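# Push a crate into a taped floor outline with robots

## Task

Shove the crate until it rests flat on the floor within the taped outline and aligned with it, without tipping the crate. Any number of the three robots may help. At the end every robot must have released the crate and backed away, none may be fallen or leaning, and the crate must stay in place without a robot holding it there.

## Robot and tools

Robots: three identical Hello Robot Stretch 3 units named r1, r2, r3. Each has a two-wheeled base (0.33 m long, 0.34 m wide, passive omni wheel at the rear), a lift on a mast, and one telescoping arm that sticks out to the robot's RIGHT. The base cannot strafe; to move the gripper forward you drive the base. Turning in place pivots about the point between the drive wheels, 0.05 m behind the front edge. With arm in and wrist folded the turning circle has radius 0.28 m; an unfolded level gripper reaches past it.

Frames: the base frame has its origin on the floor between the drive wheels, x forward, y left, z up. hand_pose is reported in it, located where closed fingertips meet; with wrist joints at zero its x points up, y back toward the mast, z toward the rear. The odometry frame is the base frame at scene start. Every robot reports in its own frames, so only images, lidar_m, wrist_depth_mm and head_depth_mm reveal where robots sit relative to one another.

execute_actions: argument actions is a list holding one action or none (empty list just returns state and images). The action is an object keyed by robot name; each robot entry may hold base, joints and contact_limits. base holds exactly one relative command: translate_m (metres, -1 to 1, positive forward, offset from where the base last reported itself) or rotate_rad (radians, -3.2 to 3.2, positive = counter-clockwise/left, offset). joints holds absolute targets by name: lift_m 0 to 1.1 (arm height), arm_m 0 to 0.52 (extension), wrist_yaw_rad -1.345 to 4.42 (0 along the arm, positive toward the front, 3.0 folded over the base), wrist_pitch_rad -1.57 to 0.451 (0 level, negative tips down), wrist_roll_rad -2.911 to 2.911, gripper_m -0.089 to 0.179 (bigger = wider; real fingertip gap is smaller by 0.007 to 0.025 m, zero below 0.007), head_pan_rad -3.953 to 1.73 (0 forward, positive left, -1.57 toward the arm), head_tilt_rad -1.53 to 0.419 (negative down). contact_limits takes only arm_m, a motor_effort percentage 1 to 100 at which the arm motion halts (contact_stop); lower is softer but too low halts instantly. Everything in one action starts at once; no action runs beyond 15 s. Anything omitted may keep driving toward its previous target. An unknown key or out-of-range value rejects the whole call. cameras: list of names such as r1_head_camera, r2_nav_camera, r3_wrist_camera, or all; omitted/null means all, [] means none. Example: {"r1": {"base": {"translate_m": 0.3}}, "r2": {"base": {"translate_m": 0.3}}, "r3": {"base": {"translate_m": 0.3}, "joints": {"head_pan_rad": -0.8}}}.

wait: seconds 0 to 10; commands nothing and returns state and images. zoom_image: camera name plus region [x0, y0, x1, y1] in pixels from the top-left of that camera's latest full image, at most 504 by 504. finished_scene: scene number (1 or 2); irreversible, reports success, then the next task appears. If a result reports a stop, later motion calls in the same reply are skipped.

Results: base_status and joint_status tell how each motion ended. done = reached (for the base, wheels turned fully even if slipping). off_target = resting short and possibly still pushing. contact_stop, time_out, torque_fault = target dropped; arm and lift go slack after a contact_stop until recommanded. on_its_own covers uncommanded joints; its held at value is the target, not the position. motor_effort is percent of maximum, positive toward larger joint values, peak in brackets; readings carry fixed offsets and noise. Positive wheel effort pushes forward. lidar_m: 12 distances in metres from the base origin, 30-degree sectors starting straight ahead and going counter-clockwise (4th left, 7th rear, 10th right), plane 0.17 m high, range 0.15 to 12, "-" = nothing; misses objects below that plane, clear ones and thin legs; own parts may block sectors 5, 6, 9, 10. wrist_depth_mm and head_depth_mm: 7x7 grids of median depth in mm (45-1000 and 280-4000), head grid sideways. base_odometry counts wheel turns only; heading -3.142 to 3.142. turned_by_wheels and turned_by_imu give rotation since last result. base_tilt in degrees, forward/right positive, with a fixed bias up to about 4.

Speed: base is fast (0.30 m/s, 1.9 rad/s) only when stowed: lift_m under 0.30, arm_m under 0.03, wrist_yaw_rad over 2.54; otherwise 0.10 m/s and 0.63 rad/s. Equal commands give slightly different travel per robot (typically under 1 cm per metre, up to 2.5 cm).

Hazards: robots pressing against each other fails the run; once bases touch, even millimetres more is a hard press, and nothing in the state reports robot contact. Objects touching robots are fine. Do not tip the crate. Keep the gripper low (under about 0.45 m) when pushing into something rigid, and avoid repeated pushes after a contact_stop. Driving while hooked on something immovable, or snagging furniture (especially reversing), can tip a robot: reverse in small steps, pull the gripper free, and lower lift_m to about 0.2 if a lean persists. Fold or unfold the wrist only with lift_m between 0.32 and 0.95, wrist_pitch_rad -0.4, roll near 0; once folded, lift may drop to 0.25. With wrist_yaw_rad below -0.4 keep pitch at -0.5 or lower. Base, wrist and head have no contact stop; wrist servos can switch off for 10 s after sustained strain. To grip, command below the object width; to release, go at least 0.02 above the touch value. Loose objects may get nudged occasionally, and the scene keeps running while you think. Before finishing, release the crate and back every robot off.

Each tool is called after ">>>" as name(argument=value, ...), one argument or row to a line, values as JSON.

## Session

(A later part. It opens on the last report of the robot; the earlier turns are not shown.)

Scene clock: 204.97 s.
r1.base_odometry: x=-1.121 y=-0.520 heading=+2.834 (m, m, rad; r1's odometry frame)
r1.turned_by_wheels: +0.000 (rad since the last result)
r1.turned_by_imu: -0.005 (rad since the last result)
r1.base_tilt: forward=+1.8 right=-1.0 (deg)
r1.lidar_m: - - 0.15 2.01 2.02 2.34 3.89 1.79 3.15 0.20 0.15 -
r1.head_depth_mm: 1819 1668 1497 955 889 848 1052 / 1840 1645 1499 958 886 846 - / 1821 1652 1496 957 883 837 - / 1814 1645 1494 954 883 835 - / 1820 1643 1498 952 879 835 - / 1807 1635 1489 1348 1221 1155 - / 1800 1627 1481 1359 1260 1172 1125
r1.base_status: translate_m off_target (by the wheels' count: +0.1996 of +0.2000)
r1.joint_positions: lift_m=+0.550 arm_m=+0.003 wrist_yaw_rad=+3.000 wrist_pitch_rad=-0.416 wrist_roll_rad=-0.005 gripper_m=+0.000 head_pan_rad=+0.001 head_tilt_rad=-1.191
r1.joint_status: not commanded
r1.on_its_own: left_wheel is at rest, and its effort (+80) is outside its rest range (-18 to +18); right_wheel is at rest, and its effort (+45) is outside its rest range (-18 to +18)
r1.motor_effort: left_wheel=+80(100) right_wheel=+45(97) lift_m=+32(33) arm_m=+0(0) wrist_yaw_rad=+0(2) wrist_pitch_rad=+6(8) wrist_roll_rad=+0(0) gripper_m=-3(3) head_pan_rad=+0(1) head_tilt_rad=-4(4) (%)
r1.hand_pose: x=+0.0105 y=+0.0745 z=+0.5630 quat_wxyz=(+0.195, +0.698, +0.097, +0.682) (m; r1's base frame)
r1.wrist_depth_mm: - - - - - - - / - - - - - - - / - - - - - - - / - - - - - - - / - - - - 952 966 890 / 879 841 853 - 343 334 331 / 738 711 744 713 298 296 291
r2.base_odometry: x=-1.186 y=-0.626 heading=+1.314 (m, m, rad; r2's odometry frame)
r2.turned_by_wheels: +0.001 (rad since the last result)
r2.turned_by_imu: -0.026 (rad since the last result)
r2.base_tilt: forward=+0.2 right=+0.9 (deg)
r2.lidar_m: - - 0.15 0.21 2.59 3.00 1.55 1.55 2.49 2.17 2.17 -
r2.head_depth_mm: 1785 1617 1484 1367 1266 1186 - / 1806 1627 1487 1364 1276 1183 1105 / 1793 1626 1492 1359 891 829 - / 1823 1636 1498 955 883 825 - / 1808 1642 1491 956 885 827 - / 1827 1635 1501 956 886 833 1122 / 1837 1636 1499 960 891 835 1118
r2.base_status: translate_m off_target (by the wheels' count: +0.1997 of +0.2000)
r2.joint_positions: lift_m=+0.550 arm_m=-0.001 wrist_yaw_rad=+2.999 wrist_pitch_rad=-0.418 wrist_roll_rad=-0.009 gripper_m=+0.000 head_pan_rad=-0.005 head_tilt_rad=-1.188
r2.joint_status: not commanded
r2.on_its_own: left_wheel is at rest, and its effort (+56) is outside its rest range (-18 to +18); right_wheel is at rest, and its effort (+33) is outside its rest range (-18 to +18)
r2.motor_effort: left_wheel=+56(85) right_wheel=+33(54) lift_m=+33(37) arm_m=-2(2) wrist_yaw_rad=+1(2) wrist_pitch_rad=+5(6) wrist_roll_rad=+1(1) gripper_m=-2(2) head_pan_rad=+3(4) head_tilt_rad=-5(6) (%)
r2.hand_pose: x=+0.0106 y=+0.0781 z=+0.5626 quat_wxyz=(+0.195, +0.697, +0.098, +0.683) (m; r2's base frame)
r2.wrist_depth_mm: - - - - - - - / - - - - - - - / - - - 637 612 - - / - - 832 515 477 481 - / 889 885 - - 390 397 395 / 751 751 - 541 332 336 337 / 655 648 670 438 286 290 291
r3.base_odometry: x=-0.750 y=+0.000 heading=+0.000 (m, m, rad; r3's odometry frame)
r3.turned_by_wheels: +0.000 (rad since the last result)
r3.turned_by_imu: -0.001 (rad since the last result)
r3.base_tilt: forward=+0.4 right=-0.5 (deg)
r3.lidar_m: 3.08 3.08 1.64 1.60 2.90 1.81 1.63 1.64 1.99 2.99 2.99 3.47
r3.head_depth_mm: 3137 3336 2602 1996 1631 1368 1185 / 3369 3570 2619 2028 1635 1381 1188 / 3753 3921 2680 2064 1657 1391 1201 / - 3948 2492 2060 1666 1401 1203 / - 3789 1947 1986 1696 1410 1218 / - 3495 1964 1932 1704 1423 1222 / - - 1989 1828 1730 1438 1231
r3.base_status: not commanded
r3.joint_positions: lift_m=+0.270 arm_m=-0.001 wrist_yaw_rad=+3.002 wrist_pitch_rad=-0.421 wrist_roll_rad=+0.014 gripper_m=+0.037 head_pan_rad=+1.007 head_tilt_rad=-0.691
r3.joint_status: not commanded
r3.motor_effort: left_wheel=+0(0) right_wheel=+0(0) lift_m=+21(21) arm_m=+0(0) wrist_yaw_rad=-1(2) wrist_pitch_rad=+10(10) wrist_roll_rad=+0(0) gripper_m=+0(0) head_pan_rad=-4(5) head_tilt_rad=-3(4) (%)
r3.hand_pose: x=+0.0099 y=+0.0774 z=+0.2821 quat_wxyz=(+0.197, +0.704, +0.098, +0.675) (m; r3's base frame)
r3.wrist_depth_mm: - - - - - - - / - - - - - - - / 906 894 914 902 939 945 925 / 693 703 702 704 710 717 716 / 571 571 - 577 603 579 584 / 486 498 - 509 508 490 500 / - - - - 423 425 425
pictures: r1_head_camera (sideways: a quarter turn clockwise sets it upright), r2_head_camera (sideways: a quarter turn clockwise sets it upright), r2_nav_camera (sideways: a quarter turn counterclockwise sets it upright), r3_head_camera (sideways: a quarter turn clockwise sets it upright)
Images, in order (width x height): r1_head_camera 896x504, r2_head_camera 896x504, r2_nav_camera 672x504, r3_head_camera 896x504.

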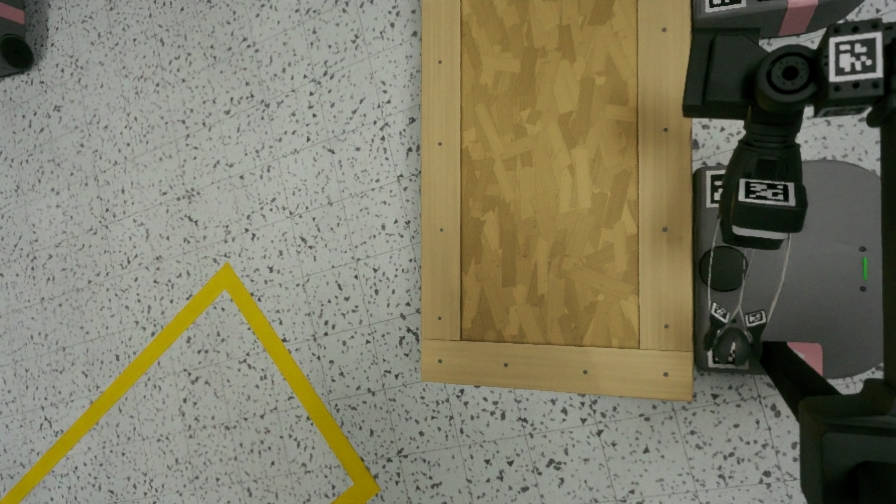

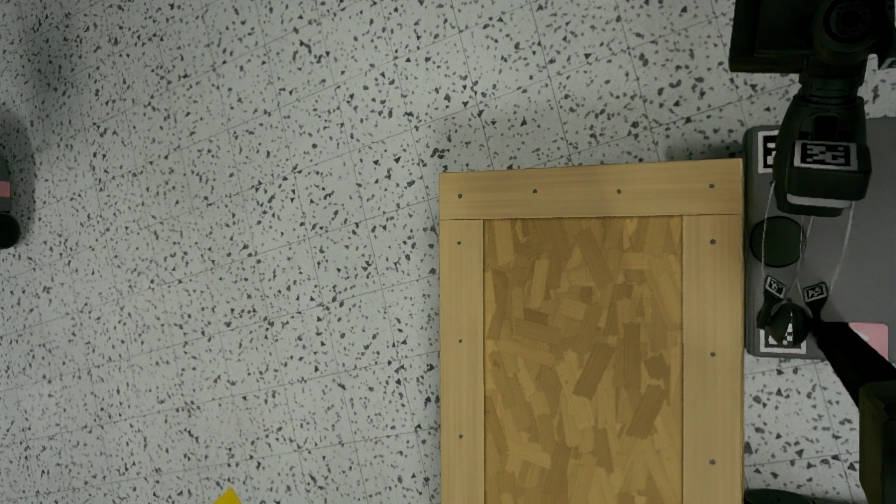

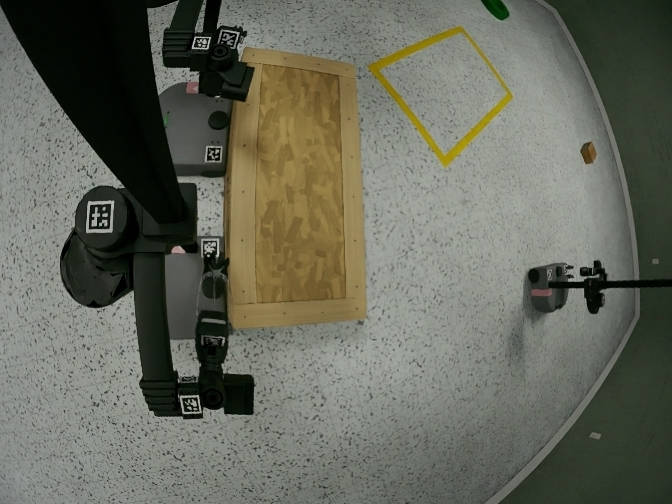

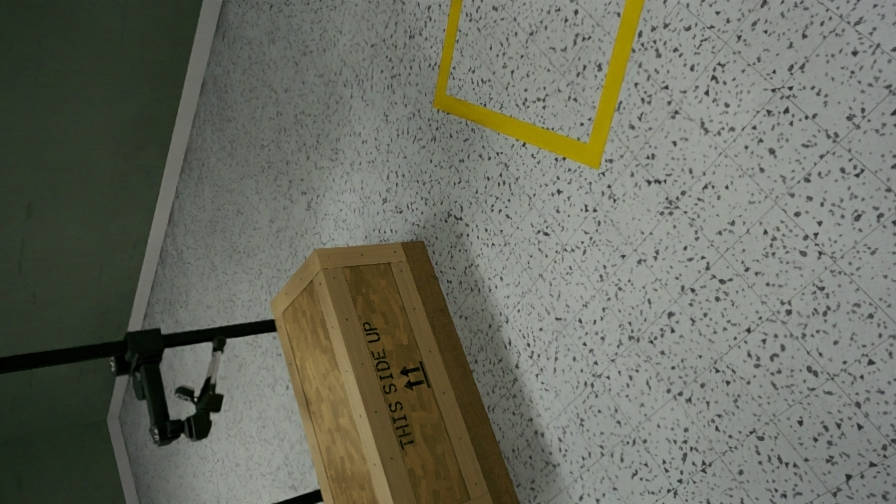

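>>> execute_actions(
  actions=[
    {"r1":{"base":{"translate_m":-0.28},"joints":{"lift_m":0.28}},"r2":{"base":{"translate_m":-0.28},"joints":{"lift_m":0.28}}},
  ],
  cameras=[],
)

>>> execute_actions(
  actions=[
    {"r1":{"base":{"rotate_rad":3.14},"joints":{"head_pan_rad":-3.14,"head_tilt_rad":-1.1}},"r2":{"base":{"rotate_rad":3.175},"joints":{"head_pan_rad":-3.14,"head_tilt_rad":-1.1}}},
  ],
  cameras=["r2_head_camera","r2_nav_camera","r1_head_camera"],
)

Scene clock: 249.43 s.
r1.base_odometry: x=-0.854 y=-0.604 heading=+2.834 (m, m, rad; r1's odometry frame)
r1.turned_by_wheels: +0.000 (rad since the last result)
r1.turned_by_imu: +0.000 (rad since the last result)
r1.base_tilt: forward=+1.9 right=-1.0 (deg)
r1.lidar_m: 0.33 0.34 2.24 1.94 1.94 2.27 3.61 1.56 3.20 0.43 0.47 0.34
r1.head_depth_mm: 1841 1670 1052 970 1256 1176 1092 / 1841 1652 1042 971 1251 1197 1112 / 1835 1649 1042 970 1245 1205 - / 1830 1646 1043 962 1242 1210 - / 1803 1643 1038 961 1240 1202 - / 1792 1638 1476 1333 1258 1174 - / 1806 1621 1488 1360 1267 1172 1114
r1.base_status: done
r1.joint_positions: lift_m=+0.280 arm_m=+0.003 wrist_yaw_rad=+3.000 wrist_pitch_rad=-0.416 wrist_roll_rad=-0.005 gripper_m=+0.000 head_pan_rad=+0.001 head_tilt_rad=-1.191
r1.joint_status: all done
r1.motor_effort: left_wheel=+1(66) right_wheel=+1(41) lift_m=+21(25) arm_m=+0(0) wrist_yaw_rad=-1(1) wrist_pitch_rad=+6(6) wrist_roll_rad=+0(0) gripper_m=-3(2) head_pan_rad=+0(1) head_tilt_rad=-4(4) (%)
r1.hand_pose: x=+0.0105 y=+0.0745 z=+0.2934 quat_wxyz=(+0.195, +0.698, +0.097, +0.682) (m; r1's base frame)
r1.wrist_depth_mm: - - - - - - - / - - - - - - - / - - - 980 913 957 853 / 854 790 762 750 744 706 684 / 653 638 617 635 591 571 538 / 545 527 - - 490 483 379 / 452 - - - 420 414 387
r2.base_odometry: x=-1.257 y=-0.897 heading=+1.314 (m, m, rad; r2's odometry frame)
r2.turned_by_wheels: +0.000 (rad since the last result)
r2.turned_by_imu: -0.003 (rad since the last result)
r2.base_tilt: forward=+0.3 right=+1.0 (deg)
r2.lidar_m: 0.33 0.34 0.47 0.55 2.51 2.94 1.32 1.28 2.57 2.24 2.24 0.34
r2.head_depth_mm: 1799 1623 1490 1363 1262 1179 1106 / 1794 1638 1489 1371 1261 1189 - / 1812 1625 1455 974 1246 1181 - / 1823 1624 1034 957 1237 1185 - / 1814 1646 1042 959 1231 1190 - / 1825 1641 1048 963 1230 1183 1130 / 1822 1649 1041 961 1240 1196 1108
r2.base_status: done
r2.joint_positions: lift_m=+0.280 arm_m=-0.001 wrist_yaw_rad=+2.999 wrist_pitch_rad=-0.418 wrist_roll_rad=-0.009 gripper_m=+0.000 head_pan_rad=-0.005 head_tilt_rad=-1.188
r2.joint_status: all done
r2.motor_effort: left_wheel=+1(44) right_wheel=+0(28) lift_m=+26(30) arm_m=-2(2) wrist_yaw_rad=+1(1) wrist_pitch_rad=+5(5) wrist_roll_rad=+0(1) gripper_m=-2(1) head_pan_rad=+3(4) head_tilt_rad=-4(4) (%)
r2.hand_pose: x=+0.0106 y=+0.0781 z=+0.2929 quat_wxyz=(+0.195, +0.697, +0.098, +0.683) (m; r2's base frame)
r2.wrist_depth_mm: - - - - 681 436 312 / - - 703 - 701 443 320 / 816 802 521 795 727 447 325 / 654 646 538 633 639 460 331 / 533 536 - - 547 466 335 / 461 485 - - 468 451 337 / - - - - 405 405 343
r3.base_odometry: x=-0.750 y=+0.000 heading=+0.000 (m, m, rad; r3's odometry frame)
r3.turned_by_wheels: +0.000 (rad since the last result)
r3.turned_by_imu: -0.001 (rad since the last result)
r3.base_tilt: forward=+0.4 right=-0.6 (deg)
r3.lidar_m: 3.09 3.09 1.64 1.60 2.89 1.81 1.64 1.64 1.99 2.99 2.99 3.45
r3.head_depth_mm: 3103 3334 2597 1994 1630 1372 1175 / 3391 3549 2644 2023 1648 1379 1195 / 3736 3843 2680 2040 1652 1385 1200 / - 3966 2472 2059 1670 1405 1213 / - - 1927 1986 1688 1409 1220 / - 3683 1969 1912 1704 1421 1220 / - - 1993 1834 1716 1436 1231
r3.base_status: not commanded
r3.joint_positions: lift_m=+0.270 arm_m=-0.001 wrist_yaw_rad=+3.002 wrist_pitch_rad=-0.421 wrist_roll_rad=+0.014 gripper_m=+0.037 head_pan_rad=+1.007 head_tilt_rad=-0.691
r3.joint_status: not commanded
r3.motor_effort: left_wheel=+0(0) right_wheel=+0(1) lift_m=+22(21) arm_m=+0(0) wrist_yaw_rad=-1(1) wrist_pitch_rad=+10(10) wrist_roll_rad=+0(0) gripper_m=+0(0) head_pan_rad=-5(5) head_tilt_rad=-4(4) (%)
r3.hand_pose: x=+0.0099 y=+0.0774 z=+0.2821 quat_wxyz=(+0.197, +0.704, +0.098, +0.675) (m; r3's base frame)
r3.wrist_depth_mm: - - - - - - - / - - - - - - - / 909 897 908 912 920 910 942 / 706 709 711 710 707 715 722 / 570 567 - 574 593 578 583 / 485 503 - 512 506 487 491 / - - - - 423 421 424
pictures: none
No camera images: the call's "cameras" was empty. Leave "cameras" out to get every camera's image.

Scene clock: 252.53 s.
r1.base_odometry: x=-0.854 y=-0.604 heading=-0.309 (m, m, rad; r1's odometry frame)
r1.turned_by_wheels: +3.140 (rad since the last result)
r1.turned_by_imu: +3.142 (rad since the last result)
r1.base_tilt: forward=+1.9 right=-0.9 (deg)
r1.lidar_m: 3.61 1.56 3.26 0.55 0.48 0.34 0.33 0.34 2.28 1.95 1.94 2.23
r1.head_depth_mm: 2086 1843 1613 999 1149 1130 1084 / 2080 1835 1616 1001 1133 1224 1089 / 2092 1833 1614 999 944 - 1080 / 2102 1812 1599 994 1010 - 1078 / 2084 1815 1599 998 1085 - 1078 / 2075 1800 1585 1394 1279 1213 1067 / 2075 1810 1593 1418 1302 1181 1079
r1.base_status: done
r1.joint_positions: lift_m=+0.280 arm_m=+0.003 wrist_yaw_rad=+3.000 wrist_pitch_rad=-0.416 wrist_roll_rad=-0.005 gripper_m=+0.000 head_pan_rad=-3.133 head_tilt_rad=-1.100
r1.joint_status: all done
r1.motor_effort: left_wheel=-3(11) right_wheel=+2(11) lift_m=+20(20) arm_m=+0(0) wrist_yaw_rad=+0(0) wrist_pitch_rad=+7(7) wrist_roll_rad=+0(0) gripper_m=-2(3) head_pan_rad=-2(28) head_tilt_rad=-1(7) (%)
r1.hand_pose: x=+0.0105 y=+0.0744 z=+0.2934 quat_wxyz=(+0.195, +0.698, +0.097, +0.682) (m; r1's base frame)
r1.wrist_depth_mm: 491 - 666 - - - - / 459 600 - - - - - / 448 589 617 874 986 909 900 / 424 619 533 570 724 684 680 / 413 606 589 587 582 572 564 / 404 523 - - 489 478 475 / 382 - - - 420 411 410
r2.base_odometry: x=-1.257 y=-0.897 heading=-1.794 (m, m, rad; r2's odometry frame)
r2.turned_by_wheels: +3.175 (rad since the last result)
r2.turned_by_imu: +3.137 (rad since the last result)
r2.base_tilt: forward=+0.2 right=+1.0 (deg)
r2.lidar_m: 1.30 1.28 2.55 2.24 2.24 0.34 0.33 0.34 0.48 0.43 2.51 2.96
r2.head_depth_mm: 2001 1791 1590 1431 1303 1200 1085 / 2032 1792 1591 1431 1307 - 1083 / 2025 1786 1591 1025 941 - - / 2058 1789 1602 1001 945 - - / 2073 1785 1593 1006 948 1231 - / 2101 1799 1608 1005 952 1214 - / 2097 1810 1595 1008 960 1200 1110
r2.base_status: done
r2.joint_positions: lift_m=+0.280 arm_m=-0.001 wrist_yaw_rad=+2.999 wrist_pitch_rad=-0.418 wrist_roll_rad=-0.009 gripper_m=+0.000 head_pan_rad=-3.133 head_tilt_rad=-1.100
r2.joint_status: all done
r2.motor_effort: left_wheel=-1(9) right_wheel=+2(12) lift_m=+26(26) arm_m=-2(2) wrist_yaw_rad=+1(1) wrist_pitch_rad=+5(5) wrist_roll_rad=+1(1) gripper_m=-1(2) head_pan_rad=-5(48) head_tilt_rad=+0(14) (%)
r2.hand_pose: x=+0.0106 y=+0.0781 z=+0.2929 quat_wxyz=(+0.195, +0.697, +0.098, +0.683) (m; r2's base frame)
r2.wrist_depth_mm: - - - - - - - / - - - - - - - / 823 794 825 833 858 854 874 / 648 649 660 665 666 672 677 / 534 541 - - 552 544 547 / 449 485 - - 463 463 467 / - - - - 403 407 409
r3.base_odometry: x=-0.750 y=+0.000 heading=+0.000 (m, m, rad; r3's odometry frame)
r3.turned_by_wheels: +0.000 (rad since the last result)
r3.turned_by_imu: +0.000 (rad since the last result)
r3.base_tilt: forward=+0.5 right=-0.6 (deg)
r3.lidar_m: 3.09 3.09 1.64 1.60 2.89 1.81 1.63 1.64 1.99 2.99 3.00 3.44
r3.head_depth_mm: 3108 3322 2600 1995 1618 1364 1180 / 3393 3589 2622 2017 1638 1376 1191 / 3740 3868 2667 2042 1656 1394 1200 / - - 2489 2049 1670 1408 1206 / - - 1949 1991 1683 1410 1213 / - - 1953 1923 1710 1427 1222 / - - 1998 1827 1717 1431 1232
r3.base_status: not commanded
r3.joint_positions: lift_m=+0.270 arm_m=-0.001 wrist_yaw_rad=+3.002 wrist_pitch_rad=-0.421 wrist_roll_rad=+0.014 gripper_m=+0.037 head_pan_rad=+1.007 head_tilt_rad=-0.691
r3.joint_status: not commanded
r3.motor_effort: left_wheel=+0(0) right_wheel=+1(1) lift_m=+22(21) arm_m=+0(0) wrist_yaw_rad=-2(2) wrist_pitch_rad=+10(10) wrist_roll_rad=+0(0) gripper_m=-1(0) head_pan_rad=-5(5) head_tilt_rad=-4(3) (%)
r3.hand_pose: x=+0.0099 y=+0.0774 z=+0.2821 quat_wxyz=(+0.197, +0.704, +0.098, +0.675) (m; r3's base frame)
r3.wrist_depth_mm: - - - - - - - / - - - - - - - / 895 911 917 900 911 921 928 / 692 695 704 708 708 716 719 / 569 574 - 574 591 588 582 / 488 500 - 508 503 491 490 / - - - - 422 425 426
pictures: r1_head_camera (sideways: a quarter turn clockwise sets it upright), r2_head_camera (sideways: a quarter turn clockwise sets it upright), r2_nav_camera (sideways: a quarter turn counterclockwise sets it upright)
Images, in order (width x height): r1_head_camera 896x504, r2_head_camera 896x504, r2_nav_camera 672x504.

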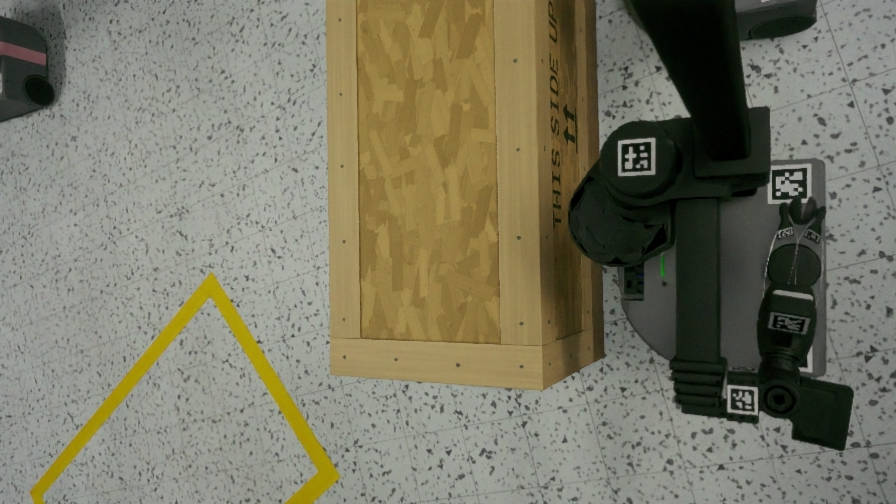

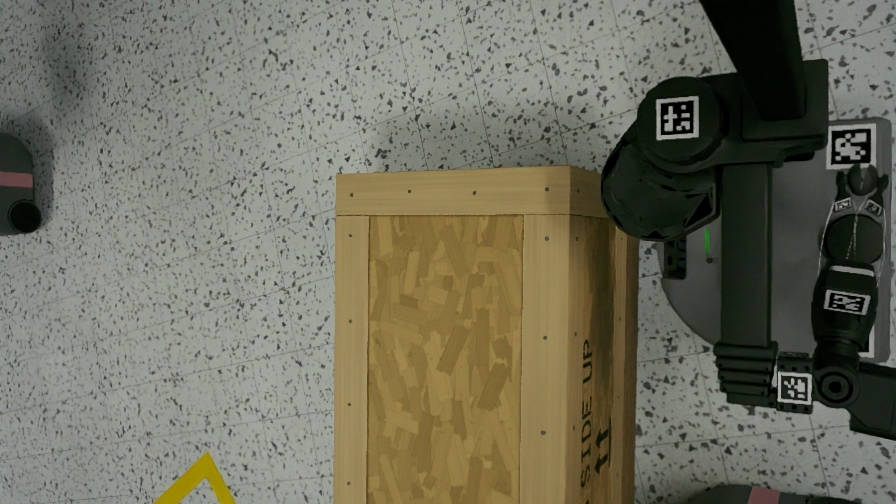

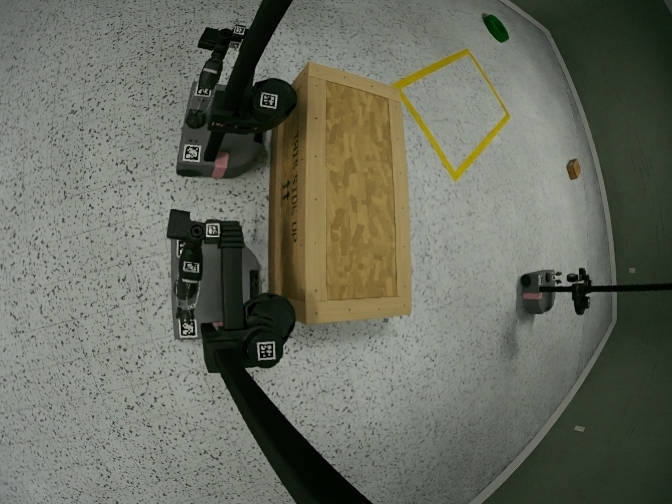

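>>> execute_actions(
  actions=[
    {"r1":{"base":{"translate_m":-0.04},"joints":{"lift_m":0.6}},"r2":{"base":{"translate_m":-0.04},"joints":{"lift_m":0.6}}},
  ],
  cameras=[],
)

>>> execute_actions(
  actions=[
    {"r1":{"base":{"translate_m":-0.15}},"r2":{"base":{"translate_m":-0.15}}},
  ],
  cameras=["r2_nav_camera","r1_head_camera","r3_head_camera"],
)

Scene clock: 263.20 s.
r1.base_odometry: x=-0.892 y=-0.592 heading=-0.309 (m, m, rad; r1's odometry frame)
r1.turned_by_wheels: +0.000 (rad since the last result)
r1.turned_by_imu: +0.000 (rad since the last result)
r1.base_tilt: forward=+1.9 right=-0.9 (deg)
r1.lidar_m: 3.64 1.59 3.24 0.55 0.42 0.30 0.29 0.30 2.29 1.96 1.95 2.24
r1.head_depth_mm: 2088 1836 1614 1011 1003 - 1086 / 2062 1833 1620 1019 - - 1092 / 2106 1836 1618 1017 - - 1075 / 2094 1822 1602 1011 1002 - 1066 / 2114 1807 1602 998 940 - 1067 / 2074 1792 1598 1393 1279 1175 1064 / 2094 1809 1593 1430 1307 - -
r1.base_status: done
r1.joint_positions: lift_m=+0.600 arm_m=+0.003 wrist_yaw_rad=+3.000 wrist_pitch_rad=-0.416 wrist_roll_rad=-0.005 gripper_m=+0.000 head_pan_rad=-3.133 head_tilt_rad=-1.099
r1.joint_status: all done
r1.motor_effort: left_wheel=-2(15) right_wheel=+3(8) lift_m=+39(40) arm_m=+0(0) wrist_yaw_rad=+0(1) wrist_pitch_rad=+7(7) wrist_roll_rad=+0(0) gripper_m=-2(2) head_pan_rad=-1(2) head_tilt_rad=-1(1) (%)
r1.hand_pose: x=+0.0105 y=+0.0744 z=+0.6127 quat_wxyz=(+0.195, +0.698, +0.097, +0.682) (m; r1's base frame)
r1.wrist_depth_mm: - - 663 - - - - / - - - - - - - / - - - - - - - / 690 669 - - - - - / 535 565 844 862 - 982 - / 444 542 783 - 877 849 826 / 384 512 775 741 756 758 722
r2.base_odometry: x=-1.249 y=-0.858 heading=-1.794 (m, m, rad; r2's odometry frame)
r2.turned_by_wheels: +0.000 (rad since the last result)
r2.turned_by_imu: -0.001 (rad since the last result)
r2.base_tilt: forward=+0.2 right=+0.9 (deg)
r2.lidar_m: 1.34 1.32 2.54 2.23 2.23 0.30 0.29 0.30 0.42 0.43 2.52 2.96
r2.head_depth_mm: 2052 1787 1579 1427 - - 1079 / 2054 1780 1588 1450 - - 1084 / 1990 1794 1582 1038 - - - / 2073 1783 1599 1010 951 - - / 2065 1806 1604 1002 935 - - / 2073 1803 1592 1005 939 1167 1133 / 2070 1803 1610 1008 933 - -
r2.base_status: done
r2.joint_positions: lift_m=+0.600 arm_m=-0.001 wrist_yaw_rad=+2.999 wrist_pitch_rad=-0.418 wrist_roll_rad=-0.009 gripper_m=+0.000 head_pan_rad=-3.133 head_tilt_rad=-1.099
r2.joint_status: all done
r2.motor_effort: left_wheel=-1(11) right_wheel=+2(7) lift_m=+37(39) arm_m=-3(3) wrist_yaw_rad=+1(1) wrist_pitch_rad=+5(5) wrist_roll_rad=+1(1) gripper_m=-2(2) head_pan_rad=-4(5) head_tilt_rad=+0(0) (%)
r2.hand_pose: x=+0.0106 y=+0.0781 z=+0.6125 quat_wxyz=(+0.195, +0.697, +0.098, +0.683) (m; r2's base frame)
r2.wrist_depth_mm: - - - - - - - / - - - - - - - / - - - - - - - / - - - - - - - / 934 942 - - 957 961 - / 797 807 - 785 819 825 824 / 700 709 712 710 716 723 711
r3.base_odometry: x=-0.750 y=+0.000 heading=+0.000 (m, m, rad; r3's odometry frame)
r3.turned_by_wheels: +0.000 (rad since the last result)
r3.turned_by_imu: -0.001 (rad since the last result)
r3.base_tilt: forward=+0.4 right=-0.6 (deg)
r3.lidar_m: 3.09 3.10 1.64 1.60 2.89 1.82 1.63 1.64 1.99 2.99 3.01 3.46
r3.head_depth_mm: 3129 3318 2606 2001 1616 1369 1185 / 3388 3595 2654 2020 1639 1377 1189 / 3735 3841 2688 2048 1652 1389 1200 / - 3987 2509 2053 1669 1403 1208 / - - 1942 1980 1681 1415 1210 / - 3420 1972 1916 1701 1425 1224 / - 3973 2007 1829 1720 1436 1233
r3.base_status: not commanded
r3.joint_positions: lift_m=+0.270 arm_m=-0.001 wrist_yaw_rad=+3.002 wrist_pitch_rad=-0.421 wrist_roll_rad=+0.014 gripper_m=+0.037 head_pan_rad=+1.007 head_tilt_rad=-0.691
r3.joint_status: not commanded
r3.motor_effort: left_wheel=+0(0) right_wheel=+0(1) lift_m=+21(21) arm_m=+0(0) wrist_yaw_rad=-2(1) wrist_pitch_rad=+10(10) wrist_roll_rad=+0(0) gripper_m=+0(0) head_pan_rad=-5(5) head_tilt_rad=-4(4) (%)
r3.hand_pose: x=+0.0099 y=+0.0774 z=+0.2821 quat_wxyz=(+0.197, +0.704, +0.098, +0.675) (m; r3's base frame)
r3.wrist_depth_mm: - - - - - - - / - - - - - - - / 895 879 915 909 915 915 919 / 701 701 715 708 705 712 722 / 569 580 - 574 596 583 585 / 481 505 - 511 510 495 501 / - - - - 424 423 422
pictures: none
No camera images: the call's "cameras" was empty. Leave "cameras" out to get every camera's image.

Scene clock: 266.67 s.
r1.base_odometry: x=-1.035 y=-0.547 heading=-0.309 (m, m, rad; r1's odometry frame)
r1.turned_by_wheels: +0.000 (rad since the last result)
r1.turned_by_imu: +0.043 (rad since the last result)
r1.base_tilt: forward=+1.9 right=-1.0 (deg)
r1.lidar_m: 3.78 1.71 3.13 0.54 0.37 0.28 0.28 0.29 2.28 1.99 1.99 2.34
r1.head_depth_mm: 1950 1841 1621 1004 933 - 1079 / 2045 1826 1613 1013 - - 1097 / 2113 1846 1607 1018 - - 1078 / 2101 1837 1610 1016 966 - 1068 / 2085 1840 1601 1003 933 - 1065 / 2080 1813 1595 1435 1283 1166 1067 / 2089 1819 1601 1431 1310 - -
r1.base_status: translate_m off_target (by the wheels' count: -0.1497 of -0.1500)
r1.joint_positions: lift_m=+0.600 arm_m=+0.003 wrist_yaw_rad=+3.000 wrist_pitch_rad=-0.416 wrist_roll_rad=-0.005 gripper_m=+0.000 head_pan_rad=-3.134 head_tilt_rad=-1.098
r1.joint_status: not commanded
r1.on_its_own: left_wheel is at rest, and its effort (-38) is outside its rest range (-18 to +18); right_wheel is at rest, and its effort (-53) is outside its rest range (-18 to +18)
r1.motor_effort: left_wheel=-38(85) right_wheel=-53(71) lift_m=+38(39) arm_m=+0(0) wrist_yaw_rad=+0(1) wrist_pitch_rad=+7(7) wrist_roll_rad=+0(0) gripper_m=-2(3) head_pan_rad=-2(2) head_tilt_rad=-1(1) (%)
r1.hand_pose: x=+0.0104 y=+0.0745 z=+0.6128 quat_wxyz=(+0.195, +0.698, +0.098, +0.682) (m; r1's base frame)
r1.wrist_depth_mm: - - - - - - - / - - - - - - - / - - - - - - - / 675 664 - - - - - / 539 540 851 833 - - - / 444 474 678 - 880 846 837 / 374 454 673 780 753 740 705
r2.base_odometry: x=-1.215 y=-0.712 heading=-1.795 (m, m, rad; r2's odometry frame)
r2.turned_by_wheels: -0.001 (rad since the last result)
r2.turned_by_imu: +0.038 (rad since the last result)
r2.base_tilt: forward=+0.2 right=+0.9 (deg)
r2.lidar_m: 1.43 1.43 2.47 2.20 2.21 0.28 0.27 0.30 0.44 0.43 2.55 3.06
r2.head_depth_mm: 2050 1790 1591 1424 - - 1080 / 1978 1781 1597 1450 - - 1084 / 1977 1802 1595 1023 - - - / 2051 1796 1594 1001 923 - - / 2091 1807 1593 1003 938 - - / 2069 1812 1606 1006 940 1172 1129 / 2078 1827 1608 1010 944 - -
r2.base_status: translate_m off_target (by the wheels' count: -0.1496 of -0.1500)
r2.joint_positions: lift_m=+0.600 arm_m=-0.001 wrist_yaw_rad=+3.000 wrist_pitch_rad=-0.418 wrist_roll_rad=-0.009 gripper_m=+0.000 head_pan_rad=-3.134 head_tilt_rad=-1.098
r2.joint_status: not commanded
r2.on_its_own: left_wheel is at rest, and its effort (-63) is outside its rest range (-18 to +18); right_wheel is at rest, and its effort (-41) is outside its rest range (-18 to +18)
r2.motor_effort: left_wheel=-63(89) right_wheel=-41(65) lift_m=+36(38) arm_m=-2(2) wrist_yaw_rad=+1(1) wrist_pitch_rad=+5(5) wrist_roll_rad=+1(1) gripper_m=-2(3) head_pan_rad=-2(4) head_tilt_rad=+0(0) (%)
r2.hand_pose: x=+0.0105 y=+0.0781 z=+0.6125 quat_wxyz=(+0.195, +0.697, +0.098, +0.683) (m; r2's base frame)
r2.wrist_depth_mm: - - - - - - - / - - - - - - - / - - - - - - - / - - - - - - - / 929 946 - - 972 974 - / 796 786 - 795 825 829 818 / 695 691 716 721 709 715 716
r3.base_odometry: x=-0.750 y=+0.000 heading=+0.000 (m, m, rad; r3's odometry frame)
r3.turned_by_wheels: +0.000 (rad since the last result)
r3.turned_by_imu: -0.001 (rad since the last result)
r3.base_tilt: forward=+0.4 right=-0.6 (deg)
r3.lidar_m: 3.09 3.09 1.52 1.51 2.89 1.82 1.63 1.64 1.99 2.99 3.00 3.48
r3.head_depth_mm: 3115 3355 2587 2001 1623 1369 1181 / 3412 3591 2646 2038 1630 1377 1188 / 3692 3875 2704 2046 1662 1388 1201 / - 3971 2387 1959 1674 1406 1211 / - 3844 1944 1899 1677 1415 1215 / - 2110 1968 1787 1699 1414 1219 / - - 2856 1710 1712 1439 1233
r3.base_status: not commanded
r3.joint_positions: lift_m=+0.270 arm_m=-0.001 wrist_yaw_rad=+3.002 wrist_pitch_rad=-0.421 wrist_roll_rad=+0.014 gripper_m=+0.037 head_pan_rad=+1.007 head_tilt_rad=-0.691
r3.joint_status: not commanded
r3.motor_effort: left_wheel=+0(0) right_wheel=+0(1) lift_m=+21(21) arm_m=+0(0) wrist_yaw_rad=-2(2) wrist_pitch_rad=+10(10) wrist_roll_rad=+0(0) gripper_m=+1(1) head_pan_rad=-4(4) head_tilt_rad=-2(4) (%)
r3.hand_pose: x=+0.0099 y=+0.0774 z=+0.2821 quat_wxyz=(+0.197, +0.704, +0.098, +0.675) (m; r3's base frame)
r3.wrist_depth_mm: - - - - - - - / - - - - - - - / 926 894 925 918 927 923 945 / 699 702 711 708 715 719 716 / 567 575 - 575 601 584 583 / 486 495 - 514 505 487 494 / - - - - 423 423 426
pictures: r1_head_camera (sideways: a quarter turn clockwise sets it upright), r2_nav_camera (sideways: a quarter turn counterclockwise sets it upright), r3_head_camera (sideways: a quarter turn clockwise sets it upright)
Images, in order (width x height): r1_head_camera 896x504, r2_nav_camera 672x504, r3_head_camera 896x504.

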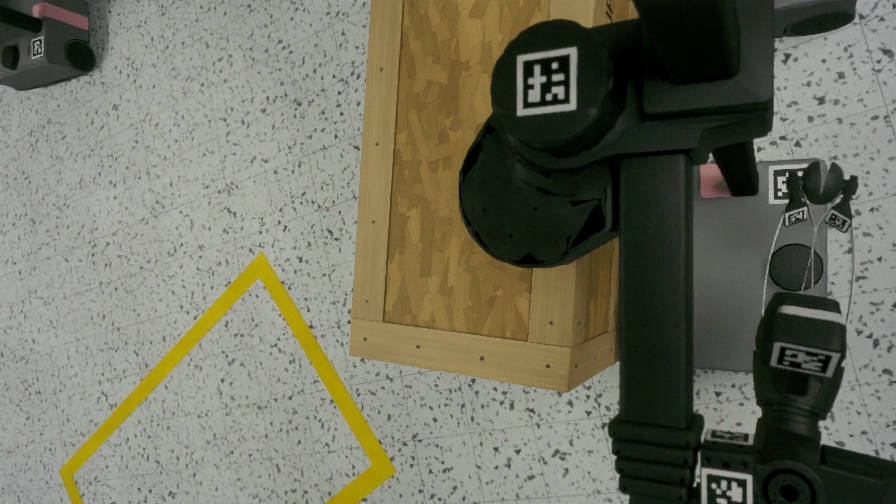

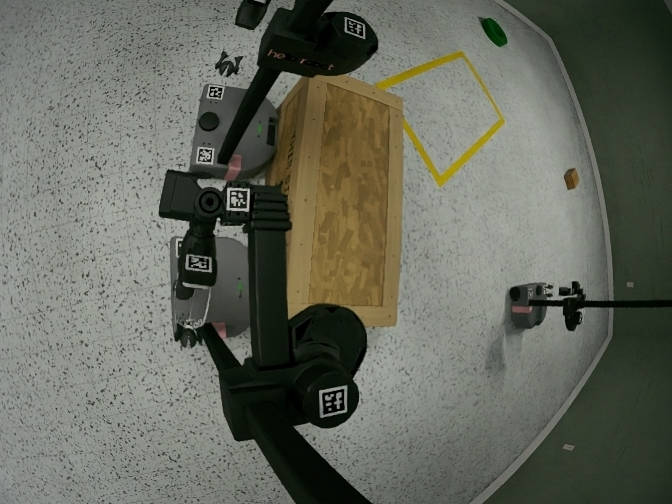

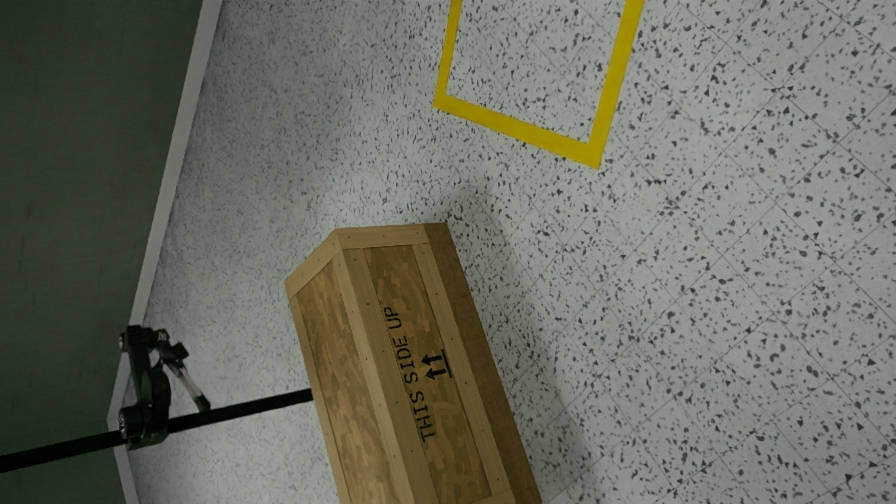

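>>> execute_actions(
  actions=[
    {"r1":{"base":{"rotate_rad":0.26}},"r2":{"base":{"rotate_rad":0.26}},"r3":{"base":{"translate_m":-0.4}}},
  ],
  cameras=[],
)

>>> execute_actions(
  actions=[
    {"r1":{"base":{"translate_m":-0.3}},"r2":{"base":{"translate_m":-0.3}},"r3":{"joints":{"head_pan_rad":0.75,"head_tilt_rad":-0.65}}},
  ],
  cameras=["r2_nav_camera","r1_head_camera","r3_head_camera"],
)

Scene clock: 285.23 s.
r1.base_odometry: x=-1.035 y=-0.547 heading=-0.049 (m, m, rad; r1's odometry frame)
r1.turned_by_wheels: +0.260 (rad since the last result)
r1.turned_by_imu: +0.260 (rad since the last result)
r1.base_tilt: forward=+1.9 right=-0.9 (deg)
r1.lidar_m: 1.76 1.71 0.55 0.50 0.31 0.28 0.28 0.33 2.06 1.99 2.07 2.88
r1.head_depth_mm: 2109 1833 1629 1007 909 - 1031 / 2093 1837 1608 1015 - - 1102 / 2090 1819 1604 1015 - - 1072 / 2082 1835 1606 1011 1009 - 1073 / 2105 1826 1599 1428 1262 - 1070 / 2088 1796 1607 1427 1319 1165 1066 / 2071 1801 1585 1431 1312 - -
r1.base_status: done
r1.joint_positions: lift_m=+0.600 arm_m=+0.003 wrist_yaw_rad=+3.000 wrist_pitch_rad=-0.416 wrist_roll_rad=-0.005 gripper_m=+0.000 head_pan_rad=-3.134 head_tilt_rad=-1.098
r1.joint_status: not commanded
r1.motor_effort: left_wheel=-3(45) right_wheel=+3(38) lift_m=+38(38) arm_m=+0(0) wrist_yaw_rad=+0(1) wrist_pitch_rad=+6(6) wrist_roll_rad=+0(0) gripper_m=-3(3) head_pan_rad=-1(2) head_tilt_rad=-1(2) (%)
r1.hand_pose: x=+0.0104 y=+0.0745 z=+0.6128 quat_wxyz=(+0.195, +0.698, +0.098, +0.682) (m; r1's base frame)
r1.wrist_depth_mm: - - - - - - - / - - - - - - - / - - - - - - - / - 665 729 - - - - / 537 524 816 885 - - - / 446 438 509 - 841 862 846 / 382 394 523 738 722 750 721
r2.base_odometry: x=-1.215 y=-0.712 heading=-1.535 (m, m, rad; r2's odometry frame)
r2.turned_by_wheels: +0.260 (rad since the last result)
r2.turned_by_imu: +0.257 (rad since the last result)
r2.base_tilt: forward=+0.2 right=+0.9 (deg)
r2.lidar_m: 1.43 2.95 2.24 2.20 2.33 0.27 0.28 0.34 0.46 2.55 2.69 3.72
r2.head_depth_mm: 2033 1782 1596 1392 - - 1083 / 2046 1804 1581 1011 - - 1090 / 2057 1790 1592 1010 - - - / 2066 1809 1597 1002 952 - - / 2070 1815 1117 1007 959 - - / 2071 1803 1117 1008 1135 1173 1136 / 2084 1821 1123 1010 1142 - -
r2.base_status: done
r2.joint_positions: lift_m=+0.600 arm_m=-0.001 wrist_yaw_rad=+3.000 wrist_pitch_rad=-0.418 wrist_roll_rad=-0.009 gripper_m=+0.000 head_pan_rad=-3.134 head_tilt_rad=-1.098
r2.joint_status: not commanded
r2.motor_effort: left_wheel=+0(64) right_wheel=+2(27) lift_m=+37(37) arm_m=-3(3) wrist_yaw_rad=+0(1) wrist_pitch_rad=+5(5) wrist_roll_rad=+1(1) gripper_m=-2(2) head_pan_rad=-4(3) head_tilt_rad=-1(1) (%)
r2.hand_pose: x=+0.0105 y=+0.0781 z=+0.6125 quat_wxyz=(+0.195, +0.697, +0.098, +0.683) (m; r2's base frame)
r2.wrist_depth_mm: - - - - - - - / - - - - - - - / - - - - - - - / - - - - - - - / 952 930 - - 964 980 - / 802 802 - 792 833 816 839 / 334 701 714 714 705 719 725
r3.base_odometry: x=-1.150 y=+0.000 heading=+0.000 (m, m, rad; r3's odometry frame)
r3.turned_by_wheels: +0.000 (rad since the last result)
r3.turned_by_imu: +0.000 (rad since the last result)
r3.base_tilt: forward=+0.4 right=-0.6 (deg)
r3.lidar_m: 3.46 3.48 1.57 1.76 2.20 1.38 1.24 1.25 1.51 2.91 3.07 3.73
r3.head_depth_mm: 3556 3691 2605 2008 1621 1366 1184 / 3837 3814 2537 2022 1641 1379 1190 / - 3856 1998 2053 1654 1387 1204 / - 3473 1956 1999 1663 1401 1204 / - 3844 1944 1930 1690 1413 1214 / - 3885 2057 1987 1703 1426 1219 / - 2054 2753 2154 1721 1435 1235
r3.base_status: done
r3.joint_positions: lift_m=+0.270 arm_m=-0.001 wrist_yaw_rad=+3.002 wrist_pitch_rad=-0.421 wrist_roll_rad=+0.014 gripper_m=+0.037 head_pan_rad=+1.007 head_tilt_rad=-0.691
r3.joint_status: not commanded
r3.motor_effort: left_wheel=+0(10) right_wheel=+1(8) lift_m=+21(22) arm_m=+0(0) wrist_yaw_rad=-1(1) wrist_pitch_rad=+10(10) wrist_roll_rad=+0(0) gripper_m=+0(0) head_pan_rad=-5(4) head_tilt_rad=-3(4) (%)
r3.hand_pose: x=+0.0100 y=+0.0774 z=+0.2821 quat_wxyz=(+0.197, +0.704, +0.098, +0.675) (m; r3's base frame)
r3.wrist_depth_mm: - - - - - - - / - - - - - - - / 897 893 909 913 920 920 924 / 697 703 711 705 711 712 715 / 569 563 - 577 607 586 585 / 486 496 - 509 504 493 491 / - - - - 425 426 421
pictures: none
No camera images: the call's "cameras" was empty. Leave "cameras" out to get every camera's image.

Scene clock: 289.30 s.
r1.base_odometry: x=-1.334 y=-0.532 heading=-0.050 (m, m, rad; r1's odometry frame)
r1.turned_by_wheels: -0.001 (rad since the last result)
r1.turned_by_imu: -0.001 (rad since the last result)
r1.base_tilt: forward=+1.8 right=-1.0 (deg)
r1.lidar_m: 2.00 1.99 0.56 0.37 0.27 0.26 0.27 2.75 2.05 1.99 2.07 2.88
r1.head_depth_mm: 2139 1842 1611 1005 910 - 1100 / 2116 1832 1626 1017 - - 1096 / 2120 1819 1605 1021 - - 1067 / 2104 1827 1615 1417 1068 - 1070 / 2078 1828 1609 1430 1294 - 1067 / 2089 1797 1601 1430 1315 1171 1069 / 2085 1814 1597 1429 1308 - -
r1.base_status: translate_m off_target (by the wheels' count: -0.2998 of -0.3000)
r1.joint_positions: lift_m=+0.600 arm_m=+0.003 wrist_yaw_rad=+3.000 wrist_pitch_rad=-0.416 wrist_roll_rad=-0.005 gripper_m=+0.000 head_pan_rad=-3.134 head_tilt_rad=-1.097
r1.joint_status: not commanded
r1.on_its_own: left_wheel is at rest, and its effort (-55) is outside its rest range (-18 to +18)
r1.motor_effort: left_wheel=-55(90) right_wheel=-18(61) lift_m=+37(37) arm_m=+0(0) wrist_yaw_rad=+0(1) wrist_pitch_rad=+7(7) wrist_roll_rad=+0(0) gripper_m=-3(3) head_pan_rad=-2(2) head_tilt_rad=-1(1) (%)
r1.hand_pose: x=+0.0104 y=+0.0745 z=+0.6128 quat_wxyz=(+0.195, +0.698, +0.098, +0.682) (m; r1's base frame)
r1.wrist_depth_mm: - - - - - 572 - / - - - - - - - / - - 868 - - - - / - 663 657 757 - - - / 537 529 540 633 818 967 980 / 443 434 438 - 679 828 841 / 375 374 446 740 711 725 728
r2.base_odometry: x=-1.226 y=-0.413 heading=-1.535 (m, m, rad; r2's odometry frame)
r2.turned_by_wheels: +0.000 (rad since the last result)
r2.turned_by_imu: -0.021 (rad since the last result)
r2.base_tilt: forward=+0.3 right=+1.0 (deg)
r2.lidar_m: 1.60 3.05 2.30 2.25 2.36 0.26 0.28 0.39 0.51 2.50 2.62 3.68
r2.head_depth_mm: 2044 1789 1590 1011 - - 1075 / 2039 1805 1592 1011 - - 1085 / 2066 1801 1590 1015 - - - / 2071 1793 1119 1004 978 - - / 2082 1818 1118 1004 1148 - - / 2042 1809 1129 1018 1264 1177 1130 / 2081 1823 1124 1054 1119 - -
r2.base_status: translate_m off_target (by the wheels' count: -0.2996 of -0.3000)
r2.joint_positions: lift_m=+0.600 arm_m=-0.001 wrist_yaw_rad=+3.000 wrist_pitch_rad=-0.418 wrist_roll_rad=-0.009 gripper_m=+0.000 head_pan_rad=-3.134 head_tilt_rad=-1.097
r2.joint_status: not commanded
r2.on_its_own: left_wheel is at rest, and its effort (-64) is outside its rest range (-18 to +18); right_wheel is at rest, and its effort (-54) is outside its rest range (-18 to +18)
r2.motor_effort: left_wheel=-64(82) right_wheel=-54(67) lift_m=+37(37) arm_m=-2(2) wrist_yaw_rad=+1(0) wrist_pitch_rad=+5(5) wrist_roll_rad=+1(1) gripper_m=-2(1) head_pan_rad=-3(4) head_tilt_rad=-1(2) (%)
r2.hand_pose: x=+0.0104 y=+0.0781 z=+0.6125 quat_wxyz=(+0.195, +0.697, +0.099, +0.683) (m; r2's base frame)
r2.wrist_depth_mm: - - - - - - - / - - - - - - - / - - - - - - - / - - - - - - - / 949 941 - - 958 969 - / 828 811 - 780 811 812 832 / 330 707 728 717 704 715 716
r3.base_odometry: x=-1.150 y=+0.000 heading=+0.000 (m, m, rad; r3's odometry frame)
r3.turned_by_wheels: +0.000 (rad since the last result)
r3.turned_by_imu: -0.001 (rad since the last result)
r3.base_tilt: forward=+0.4 right=-0.6 (deg)
r3.lidar_m: 3.47 1.61 1.46 3.53 2.20 1.38 1.25 1.25 1.51 2.91 3.08 3.75
r3.head_depth_mm: 3083 3414 2797 2116 1683 1399 1202 / 3280 3523 2815 2108 1685 1409 1208 / 3527 3793 2869 2089 1712 1418 1221 / 3620 3924 2885 1910 1729 1432 1234 / 3979 - 2981 1803 1749 1447 1231 / - 2049 2855 1729 1764 1460 1240 / - - 3056 1670 1734 1472 1247
r3.base_status: not commanded
r3.joint_positions: lift_m=+0.270 arm_m=-0.001 wrist_yaw_rad=+3.002 wrist_pitch_rad=-0.421 wrist_roll_rad=+0.014 gripper_m=+0.037 head_pan_rad=+0.757 head_tilt_rad=-0.655
r3.joint_status: all done
r3.motor_effort: left_wheel=+0(0) right_wheel=+0(0) lift_m=+21(21) arm_m=+0(0) wrist_yaw_rad=-1(1) wrist_pitch_rad=+10(10) wrist_roll_rad=+0(0) gripper_m=+0(0) head_pan_rad=-4(31) head_tilt_rad=+3(8) (%)
r3.hand_pose: x=+0.0100 y=+0.0774 z=+0.2821 quat_wxyz=(+0.197, +0.704, +0.098, +0.675) (m; r3's base frame)
r3.wrist_depth_mm: - - - - - - - / - - - - - - - / 904 905 921 927 925 924 926 / 684 706 711 717 713 713 725 / 574 576 - 578 603 586 584 / 483 498 - 509 504 490 494 / - - - - 424 421 423
pictures: r1_head_camera (sideways: a quarter turn clockwise sets it upright), r2_nav_camera (sideways: a quarter turn counterclockwise sets it upright), r3_head_camera (sideways: a quarter turn clockwise sets it upright)
Images, in order (width x height): r1_head_camera 896x504, r2_nav_camera 672x504, r3_head_camera 896x504.

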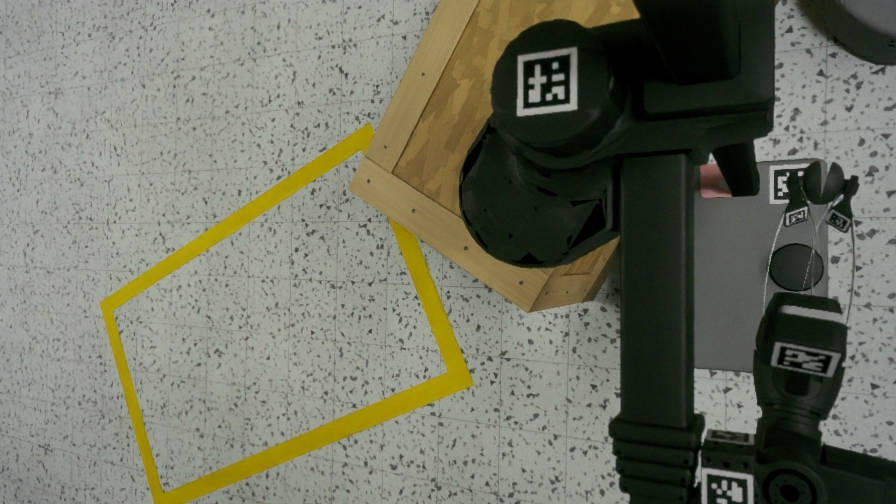

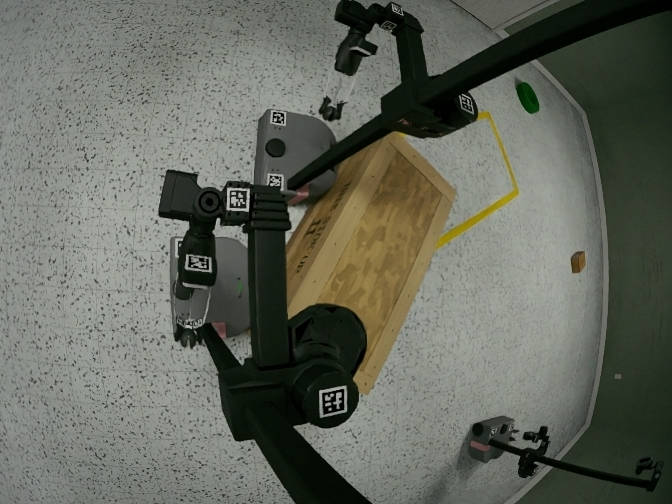

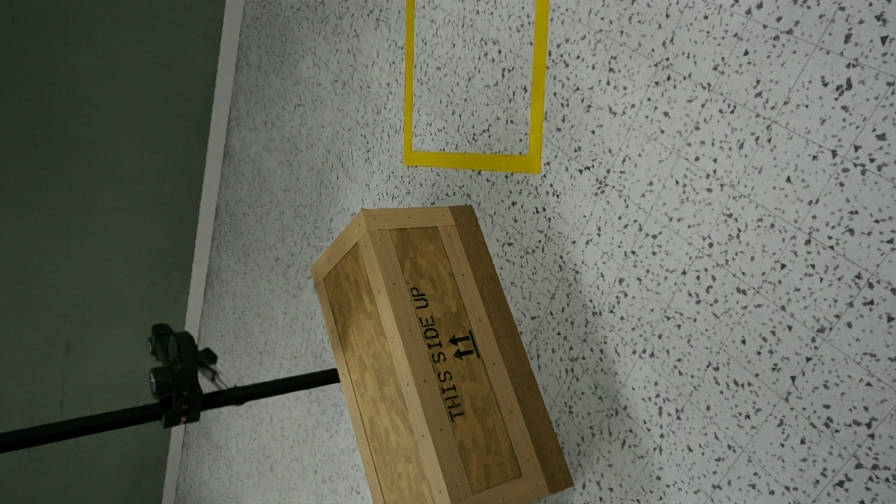

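>>> execute_actions(
  actions=[
    {"r1":{"base":{"translate_m":0.01}},"r2":{"base":{"translate_m":0.5},"joints":{"lift_m":0.28}},"r3":{"base":{"rotate_rad":-1.98},"joints":{"head_pan_rad":-3.14,"head_tilt_rad":-0.8,"gripper_m":0.0}}},
  ],
  cameras=["r3_head_camera"],
)

Scene clock: 327.83 s.
r1.base_odometry: x=-1.324 y=-0.532 heading=-0.050 (m, m, rad; r1's odometry frame)
r1.turned_by_wheels: +0.000 (rad since the last result)
r1.turned_by_imu: +0.000 (rad since the last result)
r1.base_tilt: forward=+1.9 right=-1.0 (deg)
r1.lidar_m: 1.99 0.91 2.84 0.38 0.28 0.27 0.28 2.74 2.06 1.99 2.07 2.87
r1.head_depth_mm: 2122 1847 1616 1005 912 - 1103 / 2089 1817 1613 1019 - - 1093 / 2116 1831 1620 1023 - - 1079 / 2101 1853 1604 1051 1105 - 1070 / 2087 1811 1608 1431 1292 - 1070 / 2090 1820 1600 1434 1313 1172 1065 / 2093 1825 1604 1429 1308 - -
r1.base_status: done
r1.joint_positions: lift_m=+0.600 arm_m=+0.003 wrist_yaw_rad=+3.000 wrist_pitch_rad=-0.416 wrist_roll_rad=-0.005 gripper_m=+0.000 head_pan_rad=-3.134 head_tilt_rad=-1.097
r1.joint_status: not commanded
r1.motor_effort: left_wheel=+1(42) right_wheel=+0(16) lift_m=+37(37) arm_m=+0(0) wrist_yaw_rad=-1(0) wrist_pitch_rad=+7(7) wrist_roll_rad=+0(0) gripper_m=-3(3) head_pan_rad=-2(1) head_tilt_rad=-1(2) (%)
r1.hand_pose: x=+0.0104 y=+0.0745 z=+0.6128 quat_wxyz=(+0.195, +0.698, +0.098, +0.682) (m; r1's base frame)
r1.wrist_depth_mm: - - - - - - - / - - - - - - 681 / - - 867 - - - - / - 664 659 769 - - - / 544 523 571 661 - 892 783 / 438 437 448 - 855 807 742 / 376 383 463 757 736 725 721
r2.base_odometry: x=-1.208 y=-0.913 heading=-1.535 (m, m, rad; r2's odometry frame)
r2.turned_by_wheels: +0.000 (rad since the last result)
r2.turned_by_imu: +0.003 (rad since the last result)
r2.base_tilt: forward=+0.2 right=+0.9 (deg)
r2.lidar_m: 1.10 3.03 2.29 2.23 2.35 0.82 0.72 0.91 2.59 2.52 2.65 3.40
r2.head_depth_mm: 2034 1791 1579 1424 1288 1203 1086 / 2035 1251 1244 1427 1298 - 1087 / 2040 1248 1149 1393 1321 - - / 2060 1249 1229 1422 1312 - - / 2055 1266 1361 1436 1308 1229 - / 1438 1274 1432 1419 1310 1207 1125 / 2081 1292 1394 1409 1322 1210 1108
r2.base_status: done
r2.joint_positions: lift_m=+0.280 arm_m=-0.001 wrist_yaw_rad=+3.000 wrist_pitch_rad=-0.418 wrist_roll_rad=-0.009 gripper_m=+0.000 head_pan_rad=-3.134 head_tilt_rad=-1.097
r2.joint_status: all done
r2.motor_effort: left_wheel=+0(53) right_wheel=+1(49) lift_m=+26(28) arm_m=-2(3) wrist_yaw_rad=+1(1) wrist_pitch_rad=+5(5) wrist_roll_rad=+1(1) gripper_m=-2(1) head_pan_rad=-4(4) head_tilt_rad=-1(2) (%)
r2.hand_pose: x=+0.0104 y=+0.0781 z=+0.2929 quat_wxyz=(+0.195, +0.697, +0.099, +0.683) (m; r2's base frame)
r2.wrist_depth_mm: - - - - - - - / - - - - - - - / 815 799 823 834 846 846 853 / 640 645 658 651 667 676 673 / 531 541 - - 543 553 555 / 458 486 - - 466 465 473 / - - - - 402 404 405
r3.base_odometry: x=-1.150 y=+0.000 heading=-1.980 (m, m, rad; r3's odometry frame)
r3.turned_by_wheels: -1.980 (rad since the last result)
r3.turned_by_imu: -1.948 (rad since the last result)
r3.base_tilt: forward=+0.4 right=-0.6 (deg)
r3.lidar_m: 1.68 3.06 3.14 3.68 3.48 1.53 1.45 3.54 1.86 1.31 1.24 1.27
r3.head_depth_mm: 1927 2916 1719 1784 1505 1292 1141 / 3591 2787 1737 1808 1518 1306 1173 / - 2968 1714 1829 1532 1315 1171 / - 3058 1773 1844 1542 1318 1164 / - 2497 2318 1870 1570 1338 1172 / - 3012 2370 1892 1571 1353 1176 / - 3186 2381 1916 1591 1358 1188
r3.base_status: done
r3.joint_positions: lift_m=+0.270 arm_m=-0.001 wrist_yaw_rad=+3.002 wrist_pitch_rad=-0.421 wrist_roll_rad=+0.014 gripper_m=+0.000 head_pan_rad=-3.133 head_tilt_rad=-0.790
r3.joint_status: all done
r3.motor_effort: left_wheel=+2(14) right_wheel=-2(10) lift_m=+21(21) arm_m=+0(0) wrist_yaw_rad=-2(2) wrist_pitch_rad=+10(10) wrist_roll_rad=+0(0) gripper_m=-1(82) head_pan_rad=-5(56) head_tilt_rad=-3(17) (%)
r3.hand_pose: x=+0.0100 y=+0.0774 z=+0.2821 quat_wxyz=(+0.197, +0.704, +0.098, +0.675) (m; r3's base frame)
r3.wrist_depth_mm: - - - - - - - / - - - - - - - / 912 909 897 922 917 930 915 / 702 706 706 703 710 714 718 / 571 576 596 - 582 578 585 / 483 495 - - 485 492 490 / - - - - 421 426 425
pictures: r3_head_camera (sideways: a quarter turn clockwise sets it upright)
Images, in order (width x height): r3_head_camera 896x504.

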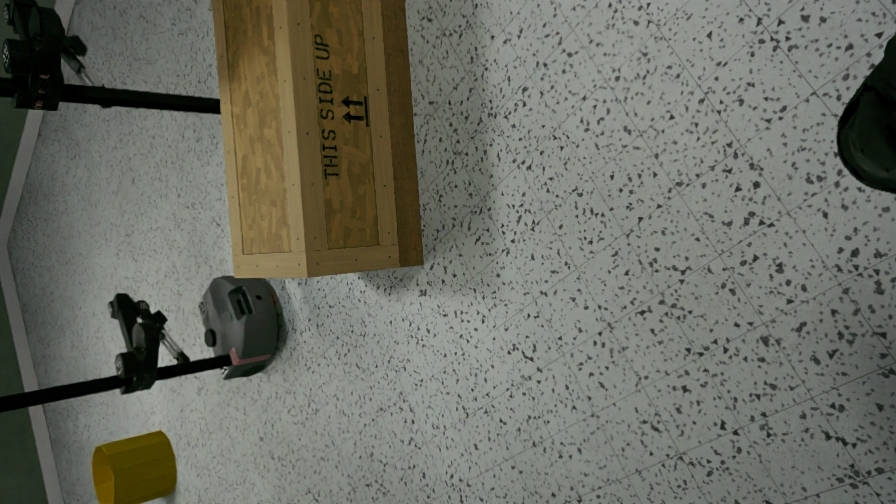

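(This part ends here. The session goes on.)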